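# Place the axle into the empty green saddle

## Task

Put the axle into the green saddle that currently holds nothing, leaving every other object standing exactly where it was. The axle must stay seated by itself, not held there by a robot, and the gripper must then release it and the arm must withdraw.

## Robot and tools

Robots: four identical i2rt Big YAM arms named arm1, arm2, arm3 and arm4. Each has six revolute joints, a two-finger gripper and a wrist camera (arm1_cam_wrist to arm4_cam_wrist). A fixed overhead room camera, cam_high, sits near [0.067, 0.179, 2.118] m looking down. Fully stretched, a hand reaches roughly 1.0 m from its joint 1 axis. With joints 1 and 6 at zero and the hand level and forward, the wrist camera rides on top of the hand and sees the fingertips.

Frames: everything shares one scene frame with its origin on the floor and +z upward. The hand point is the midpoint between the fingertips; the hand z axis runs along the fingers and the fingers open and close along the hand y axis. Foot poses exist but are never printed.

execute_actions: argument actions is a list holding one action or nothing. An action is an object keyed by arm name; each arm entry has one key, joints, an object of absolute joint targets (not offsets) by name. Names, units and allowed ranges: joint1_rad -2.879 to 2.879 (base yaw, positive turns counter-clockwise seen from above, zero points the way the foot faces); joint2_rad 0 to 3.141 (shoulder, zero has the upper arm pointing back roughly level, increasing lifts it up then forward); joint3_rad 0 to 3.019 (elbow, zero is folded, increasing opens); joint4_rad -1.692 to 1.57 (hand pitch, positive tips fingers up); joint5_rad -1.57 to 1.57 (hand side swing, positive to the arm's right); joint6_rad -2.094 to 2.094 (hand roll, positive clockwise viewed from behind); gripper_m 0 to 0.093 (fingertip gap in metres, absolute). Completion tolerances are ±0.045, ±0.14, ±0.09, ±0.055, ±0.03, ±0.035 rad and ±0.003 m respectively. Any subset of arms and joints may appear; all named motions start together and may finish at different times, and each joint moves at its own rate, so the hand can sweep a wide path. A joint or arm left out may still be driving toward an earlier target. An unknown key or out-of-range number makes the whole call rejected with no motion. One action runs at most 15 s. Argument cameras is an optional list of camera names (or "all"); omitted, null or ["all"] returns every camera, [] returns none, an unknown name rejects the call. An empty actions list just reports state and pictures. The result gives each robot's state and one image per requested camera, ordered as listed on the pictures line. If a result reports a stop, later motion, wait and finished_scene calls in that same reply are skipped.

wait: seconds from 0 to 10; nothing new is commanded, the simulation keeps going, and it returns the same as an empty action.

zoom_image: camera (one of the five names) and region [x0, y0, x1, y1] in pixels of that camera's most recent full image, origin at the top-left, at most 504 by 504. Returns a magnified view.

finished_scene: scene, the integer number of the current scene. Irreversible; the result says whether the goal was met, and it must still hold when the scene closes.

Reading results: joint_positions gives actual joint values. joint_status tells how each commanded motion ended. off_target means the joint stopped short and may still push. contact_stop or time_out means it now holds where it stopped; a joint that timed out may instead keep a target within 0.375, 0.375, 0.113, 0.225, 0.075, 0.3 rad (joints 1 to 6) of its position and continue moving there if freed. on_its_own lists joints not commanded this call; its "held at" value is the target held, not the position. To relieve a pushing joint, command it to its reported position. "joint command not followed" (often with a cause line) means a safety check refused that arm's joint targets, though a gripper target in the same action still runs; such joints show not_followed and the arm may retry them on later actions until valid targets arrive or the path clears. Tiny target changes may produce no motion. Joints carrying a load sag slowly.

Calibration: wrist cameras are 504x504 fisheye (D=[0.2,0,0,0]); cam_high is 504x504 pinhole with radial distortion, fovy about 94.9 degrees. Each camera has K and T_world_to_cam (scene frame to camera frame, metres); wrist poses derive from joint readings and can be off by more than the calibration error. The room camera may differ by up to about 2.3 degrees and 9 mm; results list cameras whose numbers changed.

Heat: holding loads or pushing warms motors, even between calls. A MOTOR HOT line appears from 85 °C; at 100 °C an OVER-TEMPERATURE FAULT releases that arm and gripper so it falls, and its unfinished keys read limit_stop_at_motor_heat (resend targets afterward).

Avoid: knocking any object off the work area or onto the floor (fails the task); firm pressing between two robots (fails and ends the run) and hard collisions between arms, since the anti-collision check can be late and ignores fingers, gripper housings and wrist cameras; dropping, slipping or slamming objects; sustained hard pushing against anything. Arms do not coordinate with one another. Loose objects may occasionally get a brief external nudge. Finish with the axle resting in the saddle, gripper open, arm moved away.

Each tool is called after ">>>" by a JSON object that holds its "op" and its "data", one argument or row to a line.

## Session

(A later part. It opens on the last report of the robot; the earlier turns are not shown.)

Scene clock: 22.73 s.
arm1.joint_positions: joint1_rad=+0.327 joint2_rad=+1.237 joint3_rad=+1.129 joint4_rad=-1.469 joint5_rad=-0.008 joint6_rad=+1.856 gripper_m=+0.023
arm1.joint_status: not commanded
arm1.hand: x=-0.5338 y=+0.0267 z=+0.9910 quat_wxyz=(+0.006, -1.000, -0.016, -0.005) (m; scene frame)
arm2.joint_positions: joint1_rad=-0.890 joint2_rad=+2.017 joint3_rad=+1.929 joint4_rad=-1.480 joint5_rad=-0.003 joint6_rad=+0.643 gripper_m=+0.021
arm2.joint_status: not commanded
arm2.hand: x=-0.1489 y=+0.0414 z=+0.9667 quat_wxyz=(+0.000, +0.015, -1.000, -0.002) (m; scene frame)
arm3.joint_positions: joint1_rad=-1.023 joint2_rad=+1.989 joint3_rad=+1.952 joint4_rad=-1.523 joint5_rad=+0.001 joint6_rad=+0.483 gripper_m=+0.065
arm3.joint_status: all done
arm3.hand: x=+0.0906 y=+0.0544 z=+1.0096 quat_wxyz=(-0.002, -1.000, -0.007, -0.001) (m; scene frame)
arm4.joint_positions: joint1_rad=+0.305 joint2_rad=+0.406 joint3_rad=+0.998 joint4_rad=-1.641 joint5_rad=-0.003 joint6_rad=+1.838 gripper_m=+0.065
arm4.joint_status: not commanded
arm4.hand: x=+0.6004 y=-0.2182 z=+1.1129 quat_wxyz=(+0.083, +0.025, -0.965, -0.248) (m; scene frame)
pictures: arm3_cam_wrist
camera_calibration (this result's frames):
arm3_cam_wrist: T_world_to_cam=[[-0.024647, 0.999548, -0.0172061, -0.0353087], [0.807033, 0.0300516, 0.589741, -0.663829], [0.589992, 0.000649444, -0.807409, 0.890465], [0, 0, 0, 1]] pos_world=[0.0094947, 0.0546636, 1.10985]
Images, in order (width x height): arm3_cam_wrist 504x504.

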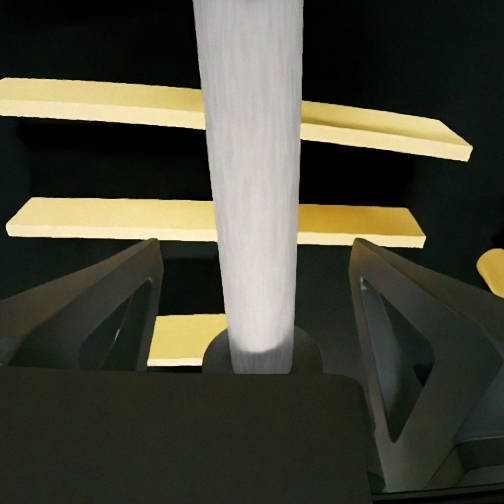

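>>> {"op": "execute_actions", "data": {
  "actions": [
    {"arm3":{"joints":{"joint2_rad":2.025,"joint3_rad":1.935,"joint4_rad":-1.49}}}
  ],
  "cameras": ["arm3_cam_wrist"]
}}

>>> {"op": "execute_actions", "data": {
  "actions": [
    {"arm3":{"joints":{"gripper_m":0.0}}}
  ],
  "cameras": ["arm3_cam_wrist"]
}}

Scene clock: 23.73 s.
arm1.joint_positions: joint1_rad=+0.327 joint2_rad=+1.237 joint3_rad=+1.129 joint4_rad=-1.469 joint5_rad=-0.008 joint6_rad=+1.856 gripper_m=+0.023
arm1.joint_status: not commanded
arm1.hand: x=-0.5338 y=+0.0267 z=+0.9910 quat_wxyz=(+0.006, -1.000, -0.016, -0.005) (m; scene frame)
arm2.joint_positions: joint1_rad=-0.890 joint2_rad=+2.017 joint3_rad=+1.929 joint4_rad=-1.480 joint5_rad=-0.003 joint6_rad=+0.643 gripper_m=+0.021
arm2.joint_status: not commanded
arm2.hand: x=-0.1489 y=+0.0414 z=+0.9667 quat_wxyz=(+0.000, +0.015, -1.000, -0.002) (m; scene frame)
arm3.joint_positions: joint1_rad=-1.023 joint2_rad=+1.998 joint3_rad=+1.945 joint4_rad=-1.504 joint5_rad=+0.001 joint6_rad=+0.483 gripper_m=+0.065
arm3.joint_status: all done
arm3.hand: x=+0.0876 y=+0.0527 z=+1.0015 quat_wxyz=(-0.003, -1.000, -0.007, +0.000) (m; scene frame)
arm4.joint_positions: joint1_rad=+0.305 joint2_rad=+0.406 joint3_rad=+0.998 joint4_rad=-1.641 joint5_rad=-0.003 joint6_rad=+1.838 gripper_m=+0.065
arm4.joint_status: not commanded
arm4.hand: x=+0.6004 y=-0.2182 z=+1.1129 quat_wxyz=(+0.083, +0.025, -0.965, -0.248) (m; scene frame)
pictures: arm3_cam_wrist
camera_calibration (this result's frames):
arm3_cam_wrist: T_world_to_cam=[[-0.0246853, 0.999516, -0.0189391, -0.0320839], [0.809007, 0.0311024, 0.586975, -0.653988], [0.58728, -0.000832214, -0.809384, 0.887987], [0, 0, 0, 1]] pos_world=[0.00679257, 0.0531479, 1.10199]
Images, in order (width x height): arm3_cam_wrist 504x504.

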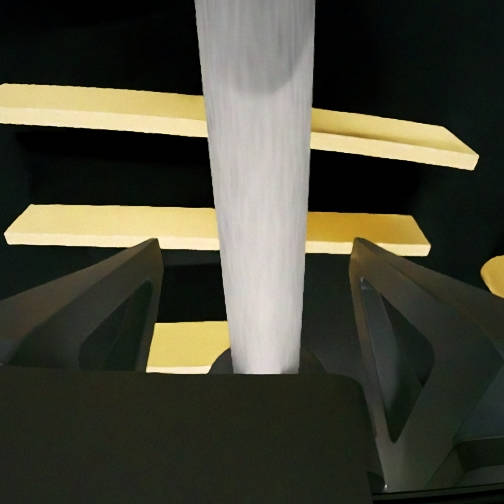

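Scene clock: 24.37 s.
arm1.joint_positions: joint1_rad=+0.327 joint2_rad=+1.237 joint3_rad=+1.129 joint4_rad=-1.469 joint5_rad=-0.008 joint6_rad=+1.858 gripper_m=+0.023
arm1.joint_status: not commanded
arm1.hand: x=-0.5339 y=+0.0267 z=+0.9910 quat_wxyz=(+0.006, -1.000, -0.015, -0.004) (m; scene frame)
arm2.joint_positions: joint1_rad=-0.890 joint2_rad=+2.017 joint3_rad=+1.929 joint4_rad=-1.483 joint5_rad=+0.000 joint6_rad=+0.644 gripper_m=+0.021
arm2.joint_status: not commanded
arm2.hand: x=-0.1489 y=+0.0402 z=+0.9667 quat_wxyz=(+0.000, +0.014, -1.000, +0.000) (m; scene frame)
arm3.joint_positions: joint1_rad=-1.023 joint2_rad=+1.999 joint3_rad=+1.944 joint4_rad=-1.503 joint5_rad=+0.002 joint6_rad=+0.471 gripper_m=+0.024
arm3.joint_status: gripper_m off_target (ended at +0.024, target +0.000)
arm3.hand: x=+0.0875 y=+0.0532 z=+1.0008 quat_wxyz=(-0.002, -1.000, -0.013, +0.000) (m; scene frame)
arm4.joint_positions: joint1_rad=+0.305 joint2_rad=+0.406 joint3_rad=+0.998 joint4_rad=-1.641 joint5_rad=-0.003 joint6_rad=+1.838 gripper_m=+0.065
arm4.joint_status: not commanded
arm4.hand: x=+0.6004 y=-0.2182 z=+1.1129 quat_wxyz=(+0.083, +0.025, -0.965, -0.248) (m; scene frame)
pictures: arm3_cam_wrist
camera_calibration (this result's frames):
arm3_cam_wrist: T_world_to_cam=[[-0.0361184, 0.999196, -0.0173911, -0.0331029], [0.808367, 0.0394434, 0.587355, -0.654354], [0.587569, 0.00715591, -0.809142, 0.886772], [0, 0, 0, 1]] pos_world=[0.00672342, 0.0525406, 1.10129]
Images, in order (width x height): arm3_cam_wrist 504x504.

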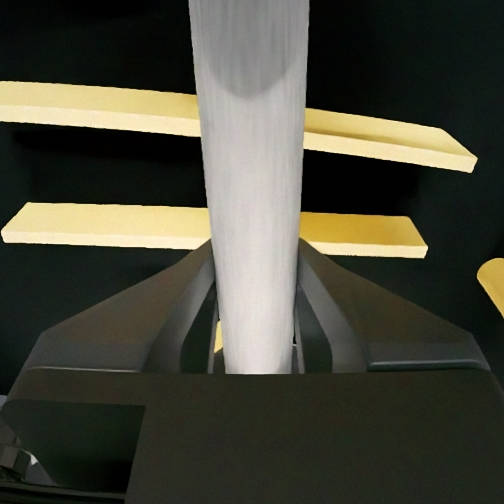

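>>> {"op": "execute_actions", "data": {
  "actions": [
    {"arm3":{"joints":{"joint2_rad":1.975,"joint3_rad":1.995,"joint6_rad":0.471}},"arm1":{"joints":{"joint2_rad":1.2,"joint3_rad":1.215}},"arm2":{"joints":{"joint2_rad":2.01,"joint3_rad":1.95}}}
  ],
  "cameras": []
}}

>>> {"op": "execute_actions", "data": {
  "actions": [
    {"arm2":{"joints":{"gripper_m":0.065}}}
  ],
  "cameras": ["arm2_cam_wrist"]
}}

Scene clock: 25.23 s.
arm1.joint_positions: joint1_rad=+0.327 joint2_rad=+1.237 joint3_rad=+1.129 joint4_rad=-1.469 joint5_rad=-0.008 joint6_rad=+1.858 gripper_m=+0.023
arm1.joint_status: all done
arm1.hand: x=-0.5339 y=+0.0267 z=+0.9910 quat_wxyz=(+0.006, -1.000, -0.015, -0.004) (m; scene frame)
arm2.joint_positions: joint1_rad=-0.890 joint2_rad=+2.018 joint3_rad=+1.929 joint4_rad=-1.483 joint5_rad=+0.000 joint6_rad=+0.644 gripper_m=+0.021
arm2.joint_status: all done
arm2.hand: x=-0.1490 y=+0.0401 z=+0.9660 quat_wxyz=(+0.001, +0.014, -1.000, +0.001) (m; scene frame)
arm3.joint_positions: joint1_rad=-1.023 joint2_rad=+1.999 joint3_rad=+1.944 joint4_rad=-1.503 joint5_rad=+0.002 joint6_rad=+0.471 gripper_m=+0.024
arm3.joint_status: all done
arm3.hand: x=+0.0875 y=+0.0532 z=+1.0008 quat_wxyz=(-0.002, -1.000, -0.013, +0.000) (m; scene frame)
arm4.joint_positions: joint1_rad=+0.305 joint2_rad=+0.406 joint3_rad=+0.998 joint4_rad=-1.641 joint5_rad=-0.003 joint6_rad=+1.838 gripper_m=+0.065
arm4.joint_status: not commanded
arm4.hand: x=+0.6004 y=-0.2182 z=+1.1129 quat_wxyz=(+0.083, +0.025, -0.965, -0.248) (m; scene frame)
pictures: none
No camera images: the call's "cameras" was empty. Leave "cameras" out to get every camera's image.

Scene clock: 25.87 s.
arm1.joint_positions: joint1_rad=+0.327 joint2_rad=+1.237 joint3_rad=+1.129 joint4_rad=-1.469 joint5_rad=-0.007 joint6_rad=+1.859 gripper_m=+0.023
arm1.joint_status: not commanded
arm1.hand: x=-0.5339 y=+0.0267 z=+0.9910 quat_wxyz=(+0.006, -1.000, -0.015, -0.004) (m; scene frame)
arm2.joint_positions: joint1_rad=-0.890 joint2_rad=+2.016 joint3_rad=+1.929 joint4_rad=-1.483 joint5_rad=+0.000 joint6_rad=+0.644 gripper_m=+0.065
arm2.joint_status: all done
arm2.hand: x=-0.1490 y=+0.0401 z=+0.9672 quat_wxyz=(+0.000, +0.014, -1.000, +0.000) (m; scene frame)
arm3.joint_positions: joint1_rad=-1.023 joint2_rad=+1.999 joint3_rad=+1.944 joint4_rad=-1.502 joint5_rad=+0.002 joint6_rad=+0.471 gripper_m=+0.024
arm3.joint_status: not commanded
arm3.hand: x=+0.0872 y=+0.0530 z=+1.0008 quat_wxyz=(-0.002, -1.000, -0.013, +0.001) (m; scene frame)
arm4.joint_positions: joint1_rad=+0.305 joint2_rad=+0.406 joint3_rad=+0.998 joint4_rad=-1.641 joint5_rad=-0.003 joint6_rad=+1.838 gripper_m=+0.065
arm4.joint_status: not commanded
arm4.hand: x=+0.6004 y=-0.2182 z=+1.1129 quat_wxyz=(+0.083, +0.025, -0.965, -0.248) (m; scene frame)
pictures: arm2_cam_wrist
camera_calibration (this result's frames):
arm2_cam_wrist: T_world_to_cam=[[0.0221217, -0.999749, -0.00362987, 0.0480517], [-0.799804, -0.0198757, 0.599932, -0.695781], [-0.599853, -0.0103683, -0.800043, 0.805592], [0, 0, 0, 1]] pos_world=[-0.0743145, 0.0425631, 1.0621]
Images, in order (width x height): arm2_cam_wrist 504x504.

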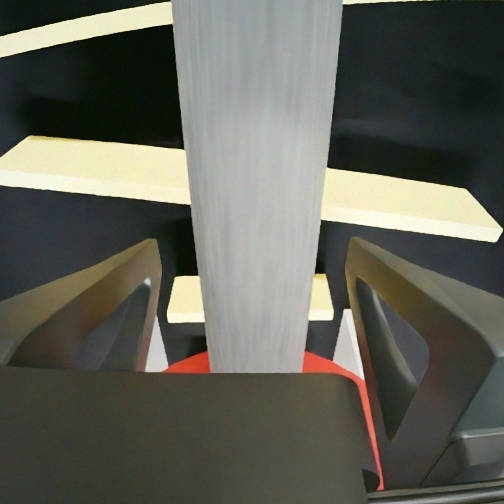

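>>> {"op": "execute_actions", "data": {
  "actions": [
    {"arm2":{"joints":{"joint2_rad":1.995,"joint3_rad":2.15,"joint4_rad":-1.655}}}
  ],
  "cameras": []
}}

>>> {"op": "execute_actions", "data": {
  "actions": [
    {"arm2":{"joints":{"joint2_rad":1.6,"joint3_rad":1.9}}}
  ],
  "cameras": []
}}

>>> {"op": "execute_actions", "data": {
  "actions": [
    {"arm2":{"joints":{"joint2_rad":0.8,"joint3_rad":1.0}}}
  ],
  "cameras": []
}}

>>> {"op": "execute_actions", "data": {
  "actions": [
    {"arm2":{"joints":{"joint1_rad":0.386,"joint6_rad":1.918}}}
  ],
  "cameras": []
}}

>>> {"op": "execute_actions", "data": {
  "actions": [
    {"arm2":{"joints":{"joint2_rad":1.38,"joint3_rad":1.43,"joint4_rad":-1.56}}}
  ],
  "cameras": ["arm2_cam_wrist","cam_high"]
}}

Scene clock: 27.67 s.
arm1.joint_positions: joint1_rad=+0.327 joint2_rad=+1.237 joint3_rad=+1.129 joint4_rad=-1.469 joint5_rad=-0.007 joint6_rad=+1.859 gripper_m=+0.023
arm1.joint_status: not commanded
arm1.hand: x=-0.5339 y=+0.0267 z=+0.9910 quat_wxyz=(+0.006, -1.000, -0.015, -0.004) (m; scene frame)
arm2.joint_positions: joint1_rad=-0.890 joint2_rad=+1.991 joint3_rad=+2.109 joint4_rad=-1.644 joint5_rad=+0.000 joint6_rad=+0.644 gripper_m=+0.065
arm2.joint_status: all done
arm2.hand: x=-0.1478 y=+0.0411 z=+1.0516 quat_wxyz=(-0.018, +0.014, -1.000, -0.013) (m; scene frame)
arm3.joint_positions: joint1_rad=-1.023 joint2_rad=+1.999 joint3_rad=+1.944 joint4_rad=-1.502 joint5_rad=+0.002 joint6_rad=+0.471 gripper_m=+0.024
arm3.joint_status: not commanded
arm3.hand: x=+0.0872 y=+0.0530 z=+1.0008 quat_wxyz=(-0.002, -1.000, -0.013, +0.001) (m; scene frame)
arm4.joint_positions: joint1_rad=+0.305 joint2_rad=+0.406 joint3_rad=+0.998 joint4_rad=-1.641 joint5_rad=-0.003 joint6_rad=+1.838 gripper_m=+0.065
arm4.joint_status: not commanded
arm4.hand: x=+0.6004 y=-0.2182 z=+1.1129 quat_wxyz=(+0.083, +0.025, -0.965, -0.248) (m; scene frame)
pictures: none
No camera images: the call's "cameras" was empty. Leave "cameras" out to get every camera's image.

Scene clock: 29.13 s.
arm1.joint_positions: joint1_rad=+0.327 joint2_rad=+1.237 joint3_rad=+1.129 joint4_rad=-1.469 joint5_rad=-0.007 joint6_rad=+1.859 gripper_m=+0.023
arm1.joint_status: not commanded
arm1.hand: x=-0.5339 y=+0.0267 z=+0.9910 quat_wxyz=(+0.006, -1.000, -0.015, -0.004) (m; scene frame)
arm2.joint_positions: joint1_rad=-0.890 joint2_rad=+1.591 joint3_rad=+1.901 joint4_rad=-1.646 joint5_rad=+0.000 joint6_rad=+0.644 gripper_m=+0.065
arm2.joint_status: all done
arm2.hand: x=-0.2339 y=-0.0274 z=+1.1886 quat_wxyz=(-0.092, +0.014, -0.993, -0.071) (m; scene frame)
arm3.joint_positions: joint1_rad=-1.023 joint2_rad=+1.999 joint3_rad=+1.944 joint4_rad=-1.502 joint5_rad=+0.002 joint6_rad=+0.471 gripper_m=+0.024
arm3.joint_status: not commanded
arm3.hand: x=+0.0872 y=+0.0530 z=+1.0008 quat_wxyz=(-0.002, -1.000, -0.013, +0.001) (m; scene frame)
arm4.joint_positions: joint1_rad=+0.305 joint2_rad=+0.406 joint3_rad=+0.998 joint4_rad=-1.641 joint5_rad=-0.003 joint6_rad=+1.838 gripper_m=+0.065
arm4.joint_status: not commanded
arm4.hand: x=+0.6004 y=-0.2182 z=+1.1129 quat_wxyz=(+0.083, +0.025, -0.965, -0.248) (m; scene frame)
pictures: none
No camera images: the call's "cameras" was empty. Leave "cameras" out to get every camera's image.

Scene clock: 30.60 s.
arm1.joint_positions: joint1_rad=+0.327 joint2_rad=+1.237 joint3_rad=+1.129 joint4_rad=-1.469 joint5_rad=-0.007 joint6_rad=+1.859 gripper_m=+0.023
arm1.joint_status: not commanded
arm1.hand: x=-0.5339 y=+0.0267 z=+0.9910 quat_wxyz=(+0.006, -1.000, -0.015, -0.004) (m; scene frame)
arm2.joint_positions: joint1_rad=-0.890 joint2_rad=+0.803 joint3_rad=+0.997 joint4_rad=-1.651 joint5_rad=+0.000 joint6_rad=+0.644 gripper_m=+0.065
arm2.joint_status: all done
arm2.hand: x=-0.4749 y=-0.2193 z=+1.0833 quat_wxyz=(-0.045, +0.014, -0.998, -0.034) (m; scene frame)
arm3.joint_positions: joint1_rad=-1.023 joint2_rad=+1.999 joint3_rad=+1.944 joint4_rad=-1.502 joint5_rad=+0.002 joint6_rad=+0.471 gripper_m=+0.024
arm3.joint_status: not commanded
arm3.hand: x=+0.0872 y=+0.0530 z=+1.0008 quat_wxyz=(-0.002, -1.000, -0.013, +0.001) (m; scene frame)
arm4.joint_positions: joint1_rad=+0.305 joint2_rad=+0.406 joint3_rad=+0.998 joint4_rad=-1.641 joint5_rad=-0.003 joint6_rad=+1.838 gripper_m=+0.065
arm4.joint_status: not commanded
arm4.hand: x=+0.6004 y=-0.2182 z=+1.1129 quat_wxyz=(+0.083, +0.025, -0.965, -0.248) (m; scene frame)
pictures: none
No camera images: the call's "cameras" was empty. Leave "cameras" out to get every camera's image.

Scene clock: 32.63 s.
arm1.joint_positions: joint1_rad=+0.327 joint2_rad=+1.237 joint3_rad=+1.129 joint4_rad=-1.469 joint5_rad=-0.007 joint6_rad=+1.859 gripper_m=+0.023
arm1.joint_status: not commanded
arm1.hand: x=-0.5339 y=+0.0267 z=+0.9910 quat_wxyz=(+0.006, -1.000, -0.015, -0.004) (m; scene frame)
arm2.joint_positions: joint1_rad=+0.375 joint2_rad=+0.803 joint3_rad=+0.997 joint4_rad=-1.651 joint5_rad=+0.000 joint6_rad=+1.907 gripper_m=+0.065
arm2.joint_status: all done
arm2.hand: x=-0.7147 y=-0.1533 z=+1.0834 quat_wxyz=(+0.020, +0.015, -0.998, -0.053) (m; scene frame)
arm3.joint_positions: joint1_rad=-1.023 joint2_rad=+1.999 joint3_rad=+1.944 joint4_rad=-1.502 joint5_rad=+0.002 joint6_rad=+0.471 gripper_m=+0.024
arm3.joint_status: not commanded
arm3.hand: x=+0.0872 y=+0.0530 z=+1.0008 quat_wxyz=(-0.002, -1.000, -0.013, +0.001) (m; scene frame)
arm4.joint_positions: joint1_rad=+0.305 joint2_rad=+0.406 joint3_rad=+0.998 joint4_rad=-1.641 joint5_rad=-0.003 joint6_rad=+1.838 gripper_m=+0.065
arm4.joint_status: not commanded
arm4.hand: x=+0.6004 y=-0.2182 z=+1.1129 quat_wxyz=(+0.083, +0.025, -0.965, -0.248) (m; scene frame)
pictures: none
No camera images: the call's "cameras" was empty. Leave "cameras" out to get every camera's image.

Scene clock: 33.93 s.
arm1.joint_positions: joint1_rad=+0.327 joint2_rad=+1.237 joint3_rad=+1.129 joint4_rad=-1.469 joint5_rad=-0.007 joint6_rad=+1.859 gripper_m=+0.023
arm1.joint_status: not commanded
arm1.hand: x=-0.5339 y=+0.0267 z=+0.9910 quat_wxyz=(+0.006, -1.000, -0.015, -0.004) (m; scene frame)
arm2.joint_positions: joint1_rad=+0.375 joint2_rad=+1.389 joint3_rad=+1.380 joint4_rad=-1.566 joint5_rad=+0.000 joint6_rad=+1.908 gripper_m=+0.065
arm2.joint_status: all done
arm2.hand: x=-0.7830 y=+0.0247 z=+1.0698 quat_wxyz=(-0.001, +0.015, -1.000, +0.002) (m; scene frame)
arm3.joint_positions: joint1_rad=-1.023 joint2_rad=+1.999 joint3_rad=+1.944 joint4_rad=-1.502 joint5_rad=+0.002 joint6_rad=+0.471 gripper_m=+0.024
arm3.joint_status: not commanded
arm3.hand: x=+0.0872 y=+0.0530 z=+1.0008 quat_wxyz=(-0.002, -1.000, -0.013, +0.001) (m; scene frame)
arm4.joint_positions: joint1_rad=+0.305 joint2_rad=+0.406 joint3_rad=+0.998 joint4_rad=-1.641 joint5_rad=-0.003 joint6_rad=+1.838 gripper_m=+0.065
arm4.joint_status: not commanded
arm4.hand: x=+0.6004 y=-0.2182 z=+1.1129 quat_wxyz=(+0.083, +0.025, -0.965, -0.248) (m; scene frame)
pictures: arm2_cam_wrist, cam_high
camera_calibration (this result's frames):
arm2_cam_wrist: T_world_to_cam=[[0.0232705, -0.999729, -0.000388903, 0.0444952], [-0.800455, -0.0188651, 0.599096, -1.26433], [-0.598941, -0.01363, -0.800677, 0.508649], [0, 0, 0, 1]] pos_world=[-0.708423, 0.0275644, 1.16474]
Images, in order (width x height): arm2_cam_wrist 504x504, cam_high 504x504.

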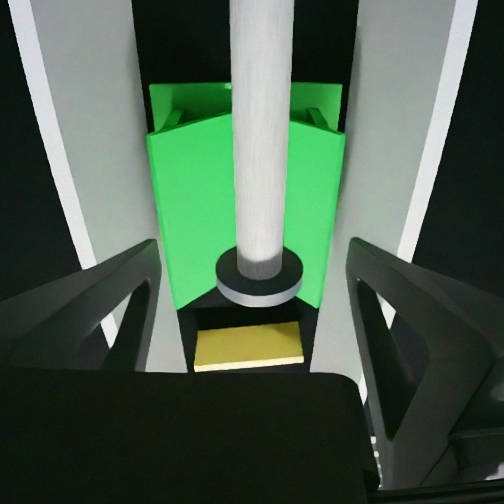

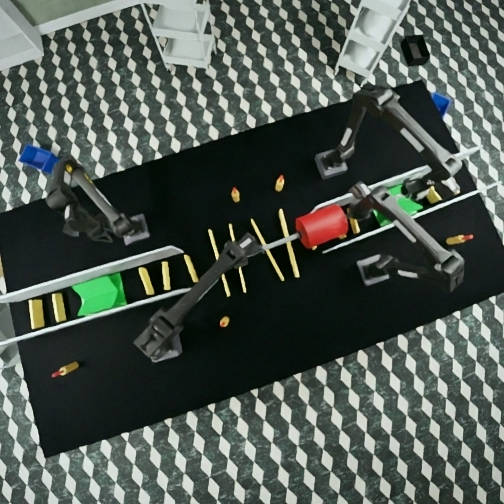

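>>> {"op": "execute_actions", "data": {
  "actions": [
    {"arm2":{"joints":{"joint2_rad":1.41,"joint3_rad":1.15,"joint4_rad":-1.3}}}
  ],
  "cameras": ["arm2_cam_wrist"]
}}

Scene clock: 35.27 s.
arm1.joint_positions: joint1_rad=+0.327 joint2_rad=+1.237 joint3_rad=+1.129 joint4_rad=-1.469 joint5_rad=-0.007 joint6_rad=+1.859 gripper_m=+0.023
arm1.joint_status: not commanded
arm1.hand: x=-0.5339 y=+0.0267 z=+0.9910 quat_wxyz=(+0.006, -1.000, -0.015, -0.004) (m; scene frame)
arm2.joint_positions: joint1_rad=+0.375 joint2_rad=+1.407 joint3_rad=+1.145 joint4_rad=-1.312 joint5_rad=+0.000 joint6_rad=+1.908 gripper_m=+0.065
arm2.joint_status: all done
arm2.hand: x=-0.7809 y=+0.0191 z=+0.9743 quat_wxyz=(-0.001, +0.015, -1.000, +0.002) (m; scene frame)
arm3.joint_positions: joint1_rad=-1.023 joint2_rad=+1.999 joint3_rad=+1.944 joint4_rad=-1.502 joint5_rad=+0.002 joint6_rad=+0.471 gripper_m=+0.024
arm3.joint_status: not commanded
arm3.hand: x=+0.0872 y=+0.0530 z=+1.0008 quat_wxyz=(-0.002, -1.000, -0.013, +0.001) (m; scene frame)
arm4.joint_positions: joint1_rad=+0.305 joint2_rad=+0.406 joint3_rad=+0.998 joint4_rad=-1.641 joint5_rad=-0.003 joint6_rad=+1.838 gripper_m=+0.065
arm4.joint_status: not commanded
arm4.hand: x=+0.6004 y=-0.2182 z=+1.1129 quat_wxyz=(+0.083, +0.025, -0.965, -0.248) (m; scene frame)
pictures: arm2_cam_wrist
camera_calibration (this result's frames):
arm2_cam_wrist: T_world_to_cam=[[0.0232701, -0.999729, -0.000748136, 0.0390924], [-0.800373, -0.0190782, 0.599199, -1.20557], [-0.599051, -0.0133446, -0.8006, 0.433201], [0, 0, 0, 1]] pos_world=[-0.706307, 0.0218625, 1.06923]
Images, in order (width x height): arm2_cam_wrist 504x504.

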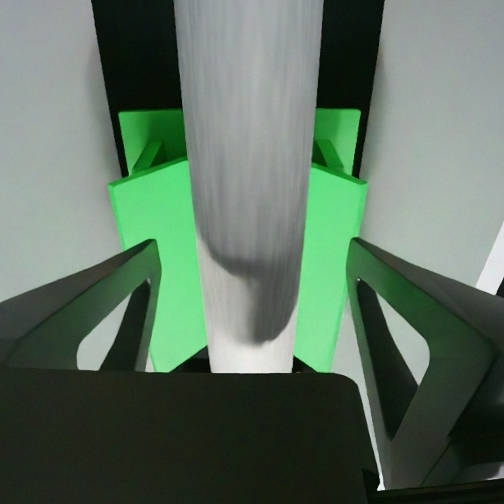

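>>> {"op": "execute_actions", "data": {
  "actions": [
    {"arm2":{"joints":{"gripper_m":0}}}
  ],
  "cameras": []
}}

>>> {"op": "execute_actions", "data": {
  "actions": [
    {"arm2":{"joints":{"joint2_rad":1.37,"joint3_rad":1.22}},"arm3":{"joints":{"joint2_rad":1.96,"joint3_rad":2.02}},"arm1":{"joints":{"joint2_rad":1.23,"joint3_rad":1.155}}}
  ],
  "cameras": []
}}

>>> {"op": "execute_actions", "data": {
  "actions": [
    {"arm1":{"joints":{"gripper_m":0.065}}}
  ],
  "cameras": ["arm1_cam_wrist","arm2_cam_wrist"]
}}

Scene clock: 36.20 s.
arm1.joint_positions: joint1_rad=+0.327 joint2_rad=+1.237 joint3_rad=+1.129 joint4_rad=-1.469 joint5_rad=-0.007 joint6_rad=+1.859 gripper_m=+0.023
arm1.joint_status: not commanded
arm1.hand: x=-0.5340 y=+0.0266 z=+0.9910 quat_wxyz=(+0.006, -1.000, -0.015, -0.004) (m; scene frame)
arm2.joint_positions: joint1_rad=+0.375 joint2_rad=+1.407 joint3_rad=+1.145 joint4_rad=-1.310 joint5_rad=+0.001 joint6_rad=+1.909 gripper_m=+0.022
arm2.joint_status: gripper_m off_target (ended at +0.022, target +0.000)
arm2.hand: x=-0.7811 y=+0.0196 z=+0.9743 quat_wxyz=(+0.000, +0.014, -1.000, +0.001) (m; scene frame)
arm3.joint_positions: joint1_rad=-1.023 joint2_rad=+1.999 joint3_rad=+1.944 joint4_rad=-1.502 joint5_rad=+0.001 joint6_rad=+0.471 gripper_m=+0.024
arm3.joint_status: not commanded
arm3.hand: x=+0.0873 y=+0.0528 z=+1.0008 quat_wxyz=(-0.003, -1.000, -0.013, +0.001) (m; scene frame)
arm4.joint_positions: joint1_rad=+0.305 joint2_rad=+0.406 joint3_rad=+0.998 joint4_rad=-1.641 joint5_rad=-0.003 joint6_rad=+1.838 gripper_m=+0.065
arm4.joint_status: not commanded
arm4.hand: x=+0.6004 y=-0.2182 z=+1.1129 quat_wxyz=(+0.083, +0.025, -0.965, -0.248) (m; scene frame)
pictures: none
No camera images: the call's "cameras" was empty. Leave "cameras" out to get every camera's image.

Scene clock: 36.80 s.
arm1.joint_positions: joint1_rad=+0.327 joint2_rad=+1.238 joint3_rad=+1.129 joint4_rad=-1.469 joint5_rad=-0.007 joint6_rad=+1.859 gripper_m=+0.023
arm1.joint_status: all done
arm1.hand: x=-0.5340 y=+0.0265 z=+0.9909 quat_wxyz=(+0.006, -1.000, -0.015, -0.004) (m; scene frame)
arm2.joint_positions: joint1_rad=+0.375 joint2_rad=+1.402 joint3_rad=+1.145 joint4_rad=-1.310 joint5_rad=+0.001 joint6_rad=+1.909 gripper_m=+0.022
arm2.joint_status: all done
arm2.hand: x=-0.7810 y=+0.0195 z=+0.9761 quat_wxyz=(+0.001, +0.014, -1.000, -0.002) (m; scene frame)
arm3.joint_positions: joint1_rad=-1.023 joint2_rad=+1.999 joint3_rad=+1.944 joint4_rad=-1.502 joint5_rad=+0.001 joint6_rad=+0.470 gripper_m=+0.024
arm3.joint_status: all done
arm3.hand: x=+0.0873 y=+0.0528 z=+1.0008 quat_wxyz=(-0.003, -1.000, -0.013, +0.001) (m; scene frame)
arm4.joint_positions: joint1_rad=+0.305 joint2_rad=+0.406 joint3_rad=+0.998 joint4_rad=-1.641 joint5_rad=-0.003 joint6_rad=+1.838 gripper_m=+0.065
arm4.joint_status: not commanded
arm4.hand: x=+0.6004 y=-0.2182 z=+1.1129 quat_wxyz=(+0.083, +0.025, -0.965, -0.248) (m; scene frame)
pictures: none
No camera images: the call's "cameras" was empty. Leave "cameras" out to get every camera's image.

Scene clock: 37.43 s.
arm1.joint_positions: joint1_rad=+0.327 joint2_rad=+1.238 joint3_rad=+1.129 joint4_rad=-1.469 joint5_rad=-0.002 joint6_rad=+1.859 gripper_m=+0.065
arm1.joint_status: all done
arm1.hand: x=-0.5347 y=+0.0263 z=+0.9909 quat_wxyz=(+0.005, -1.000, -0.015, -0.002) (m; scene frame)
arm2.joint_positions: joint1_rad=+0.375 joint2_rad=+1.402 joint3_rad=+1.145 joint4_rad=-1.310 joint5_rad=+0.001 joint6_rad=+1.909 gripper_m=+0.022
arm2.joint_status: not commanded
arm2.hand: x=-0.7810 y=+0.0195 z=+0.9761 quat_wxyz=(+0.001, +0.014, -1.000, -0.002) (m; scene frame)
arm3.joint_positions: joint1_rad=-1.023 joint2_rad=+1.999 joint3_rad=+1.944 joint4_rad=-1.502 joint5_rad=+0.001 joint6_rad=+0.470 gripper_m=+0.024
arm3.joint_status: not commanded
arm3.hand: x=+0.0873 y=+0.0528 z=+1.0008 quat_wxyz=(-0.003, -1.000, -0.013, +0.001) (m; scene frame)
arm4.joint_positions: joint1_rad=+0.305 joint2_rad=+0.406 joint3_rad=+0.998 joint4_rad=-1.641 joint5_rad=-0.003 joint6_rad=+1.838 gripper_m=+0.065
arm4.joint_status: not commanded
arm4.hand: x=+0.6004 y=-0.2182 z=+1.1129 quat_wxyz=(+0.083, +0.025, -0.965, -0.248) (m; scene frame)
pictures: arm1_cam_wrist, arm2_cam_wrist
camera_calibration (this result's frames):
arm1_cam_wrist: T_world_to_cam=[[-0.0345574, 0.999276, 0.0159141, -0.0626855], [0.798144, 0.0180114, 0.602198, -0.167546], [0.601475, 0.0335122, -0.798188, 1.23431], [0, 0, 0, 1]] pos_world=[-0.61085, 0.0242933, 1.08711]
arm2_cam_wrist: T_world_to_cam=[[0.0224914, -0.999715, -0.00806013, 0.0460731], [-0.798962, -0.02282, 0.600948, -1.20729], [-0.60096, -0.00707641, -0.799247, 0.431695], [0, 0, 0, 1]] pos_world=[-0.70618, 0.0215645, 1.07092]
Images, in order (width x height): arm1_cam_wrist 504x504, arm2_cam_wrist 504x504.

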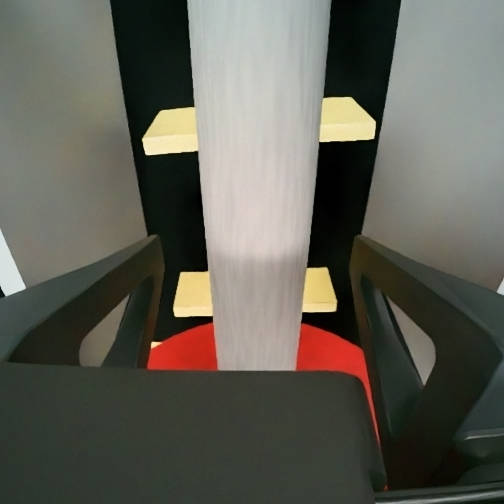

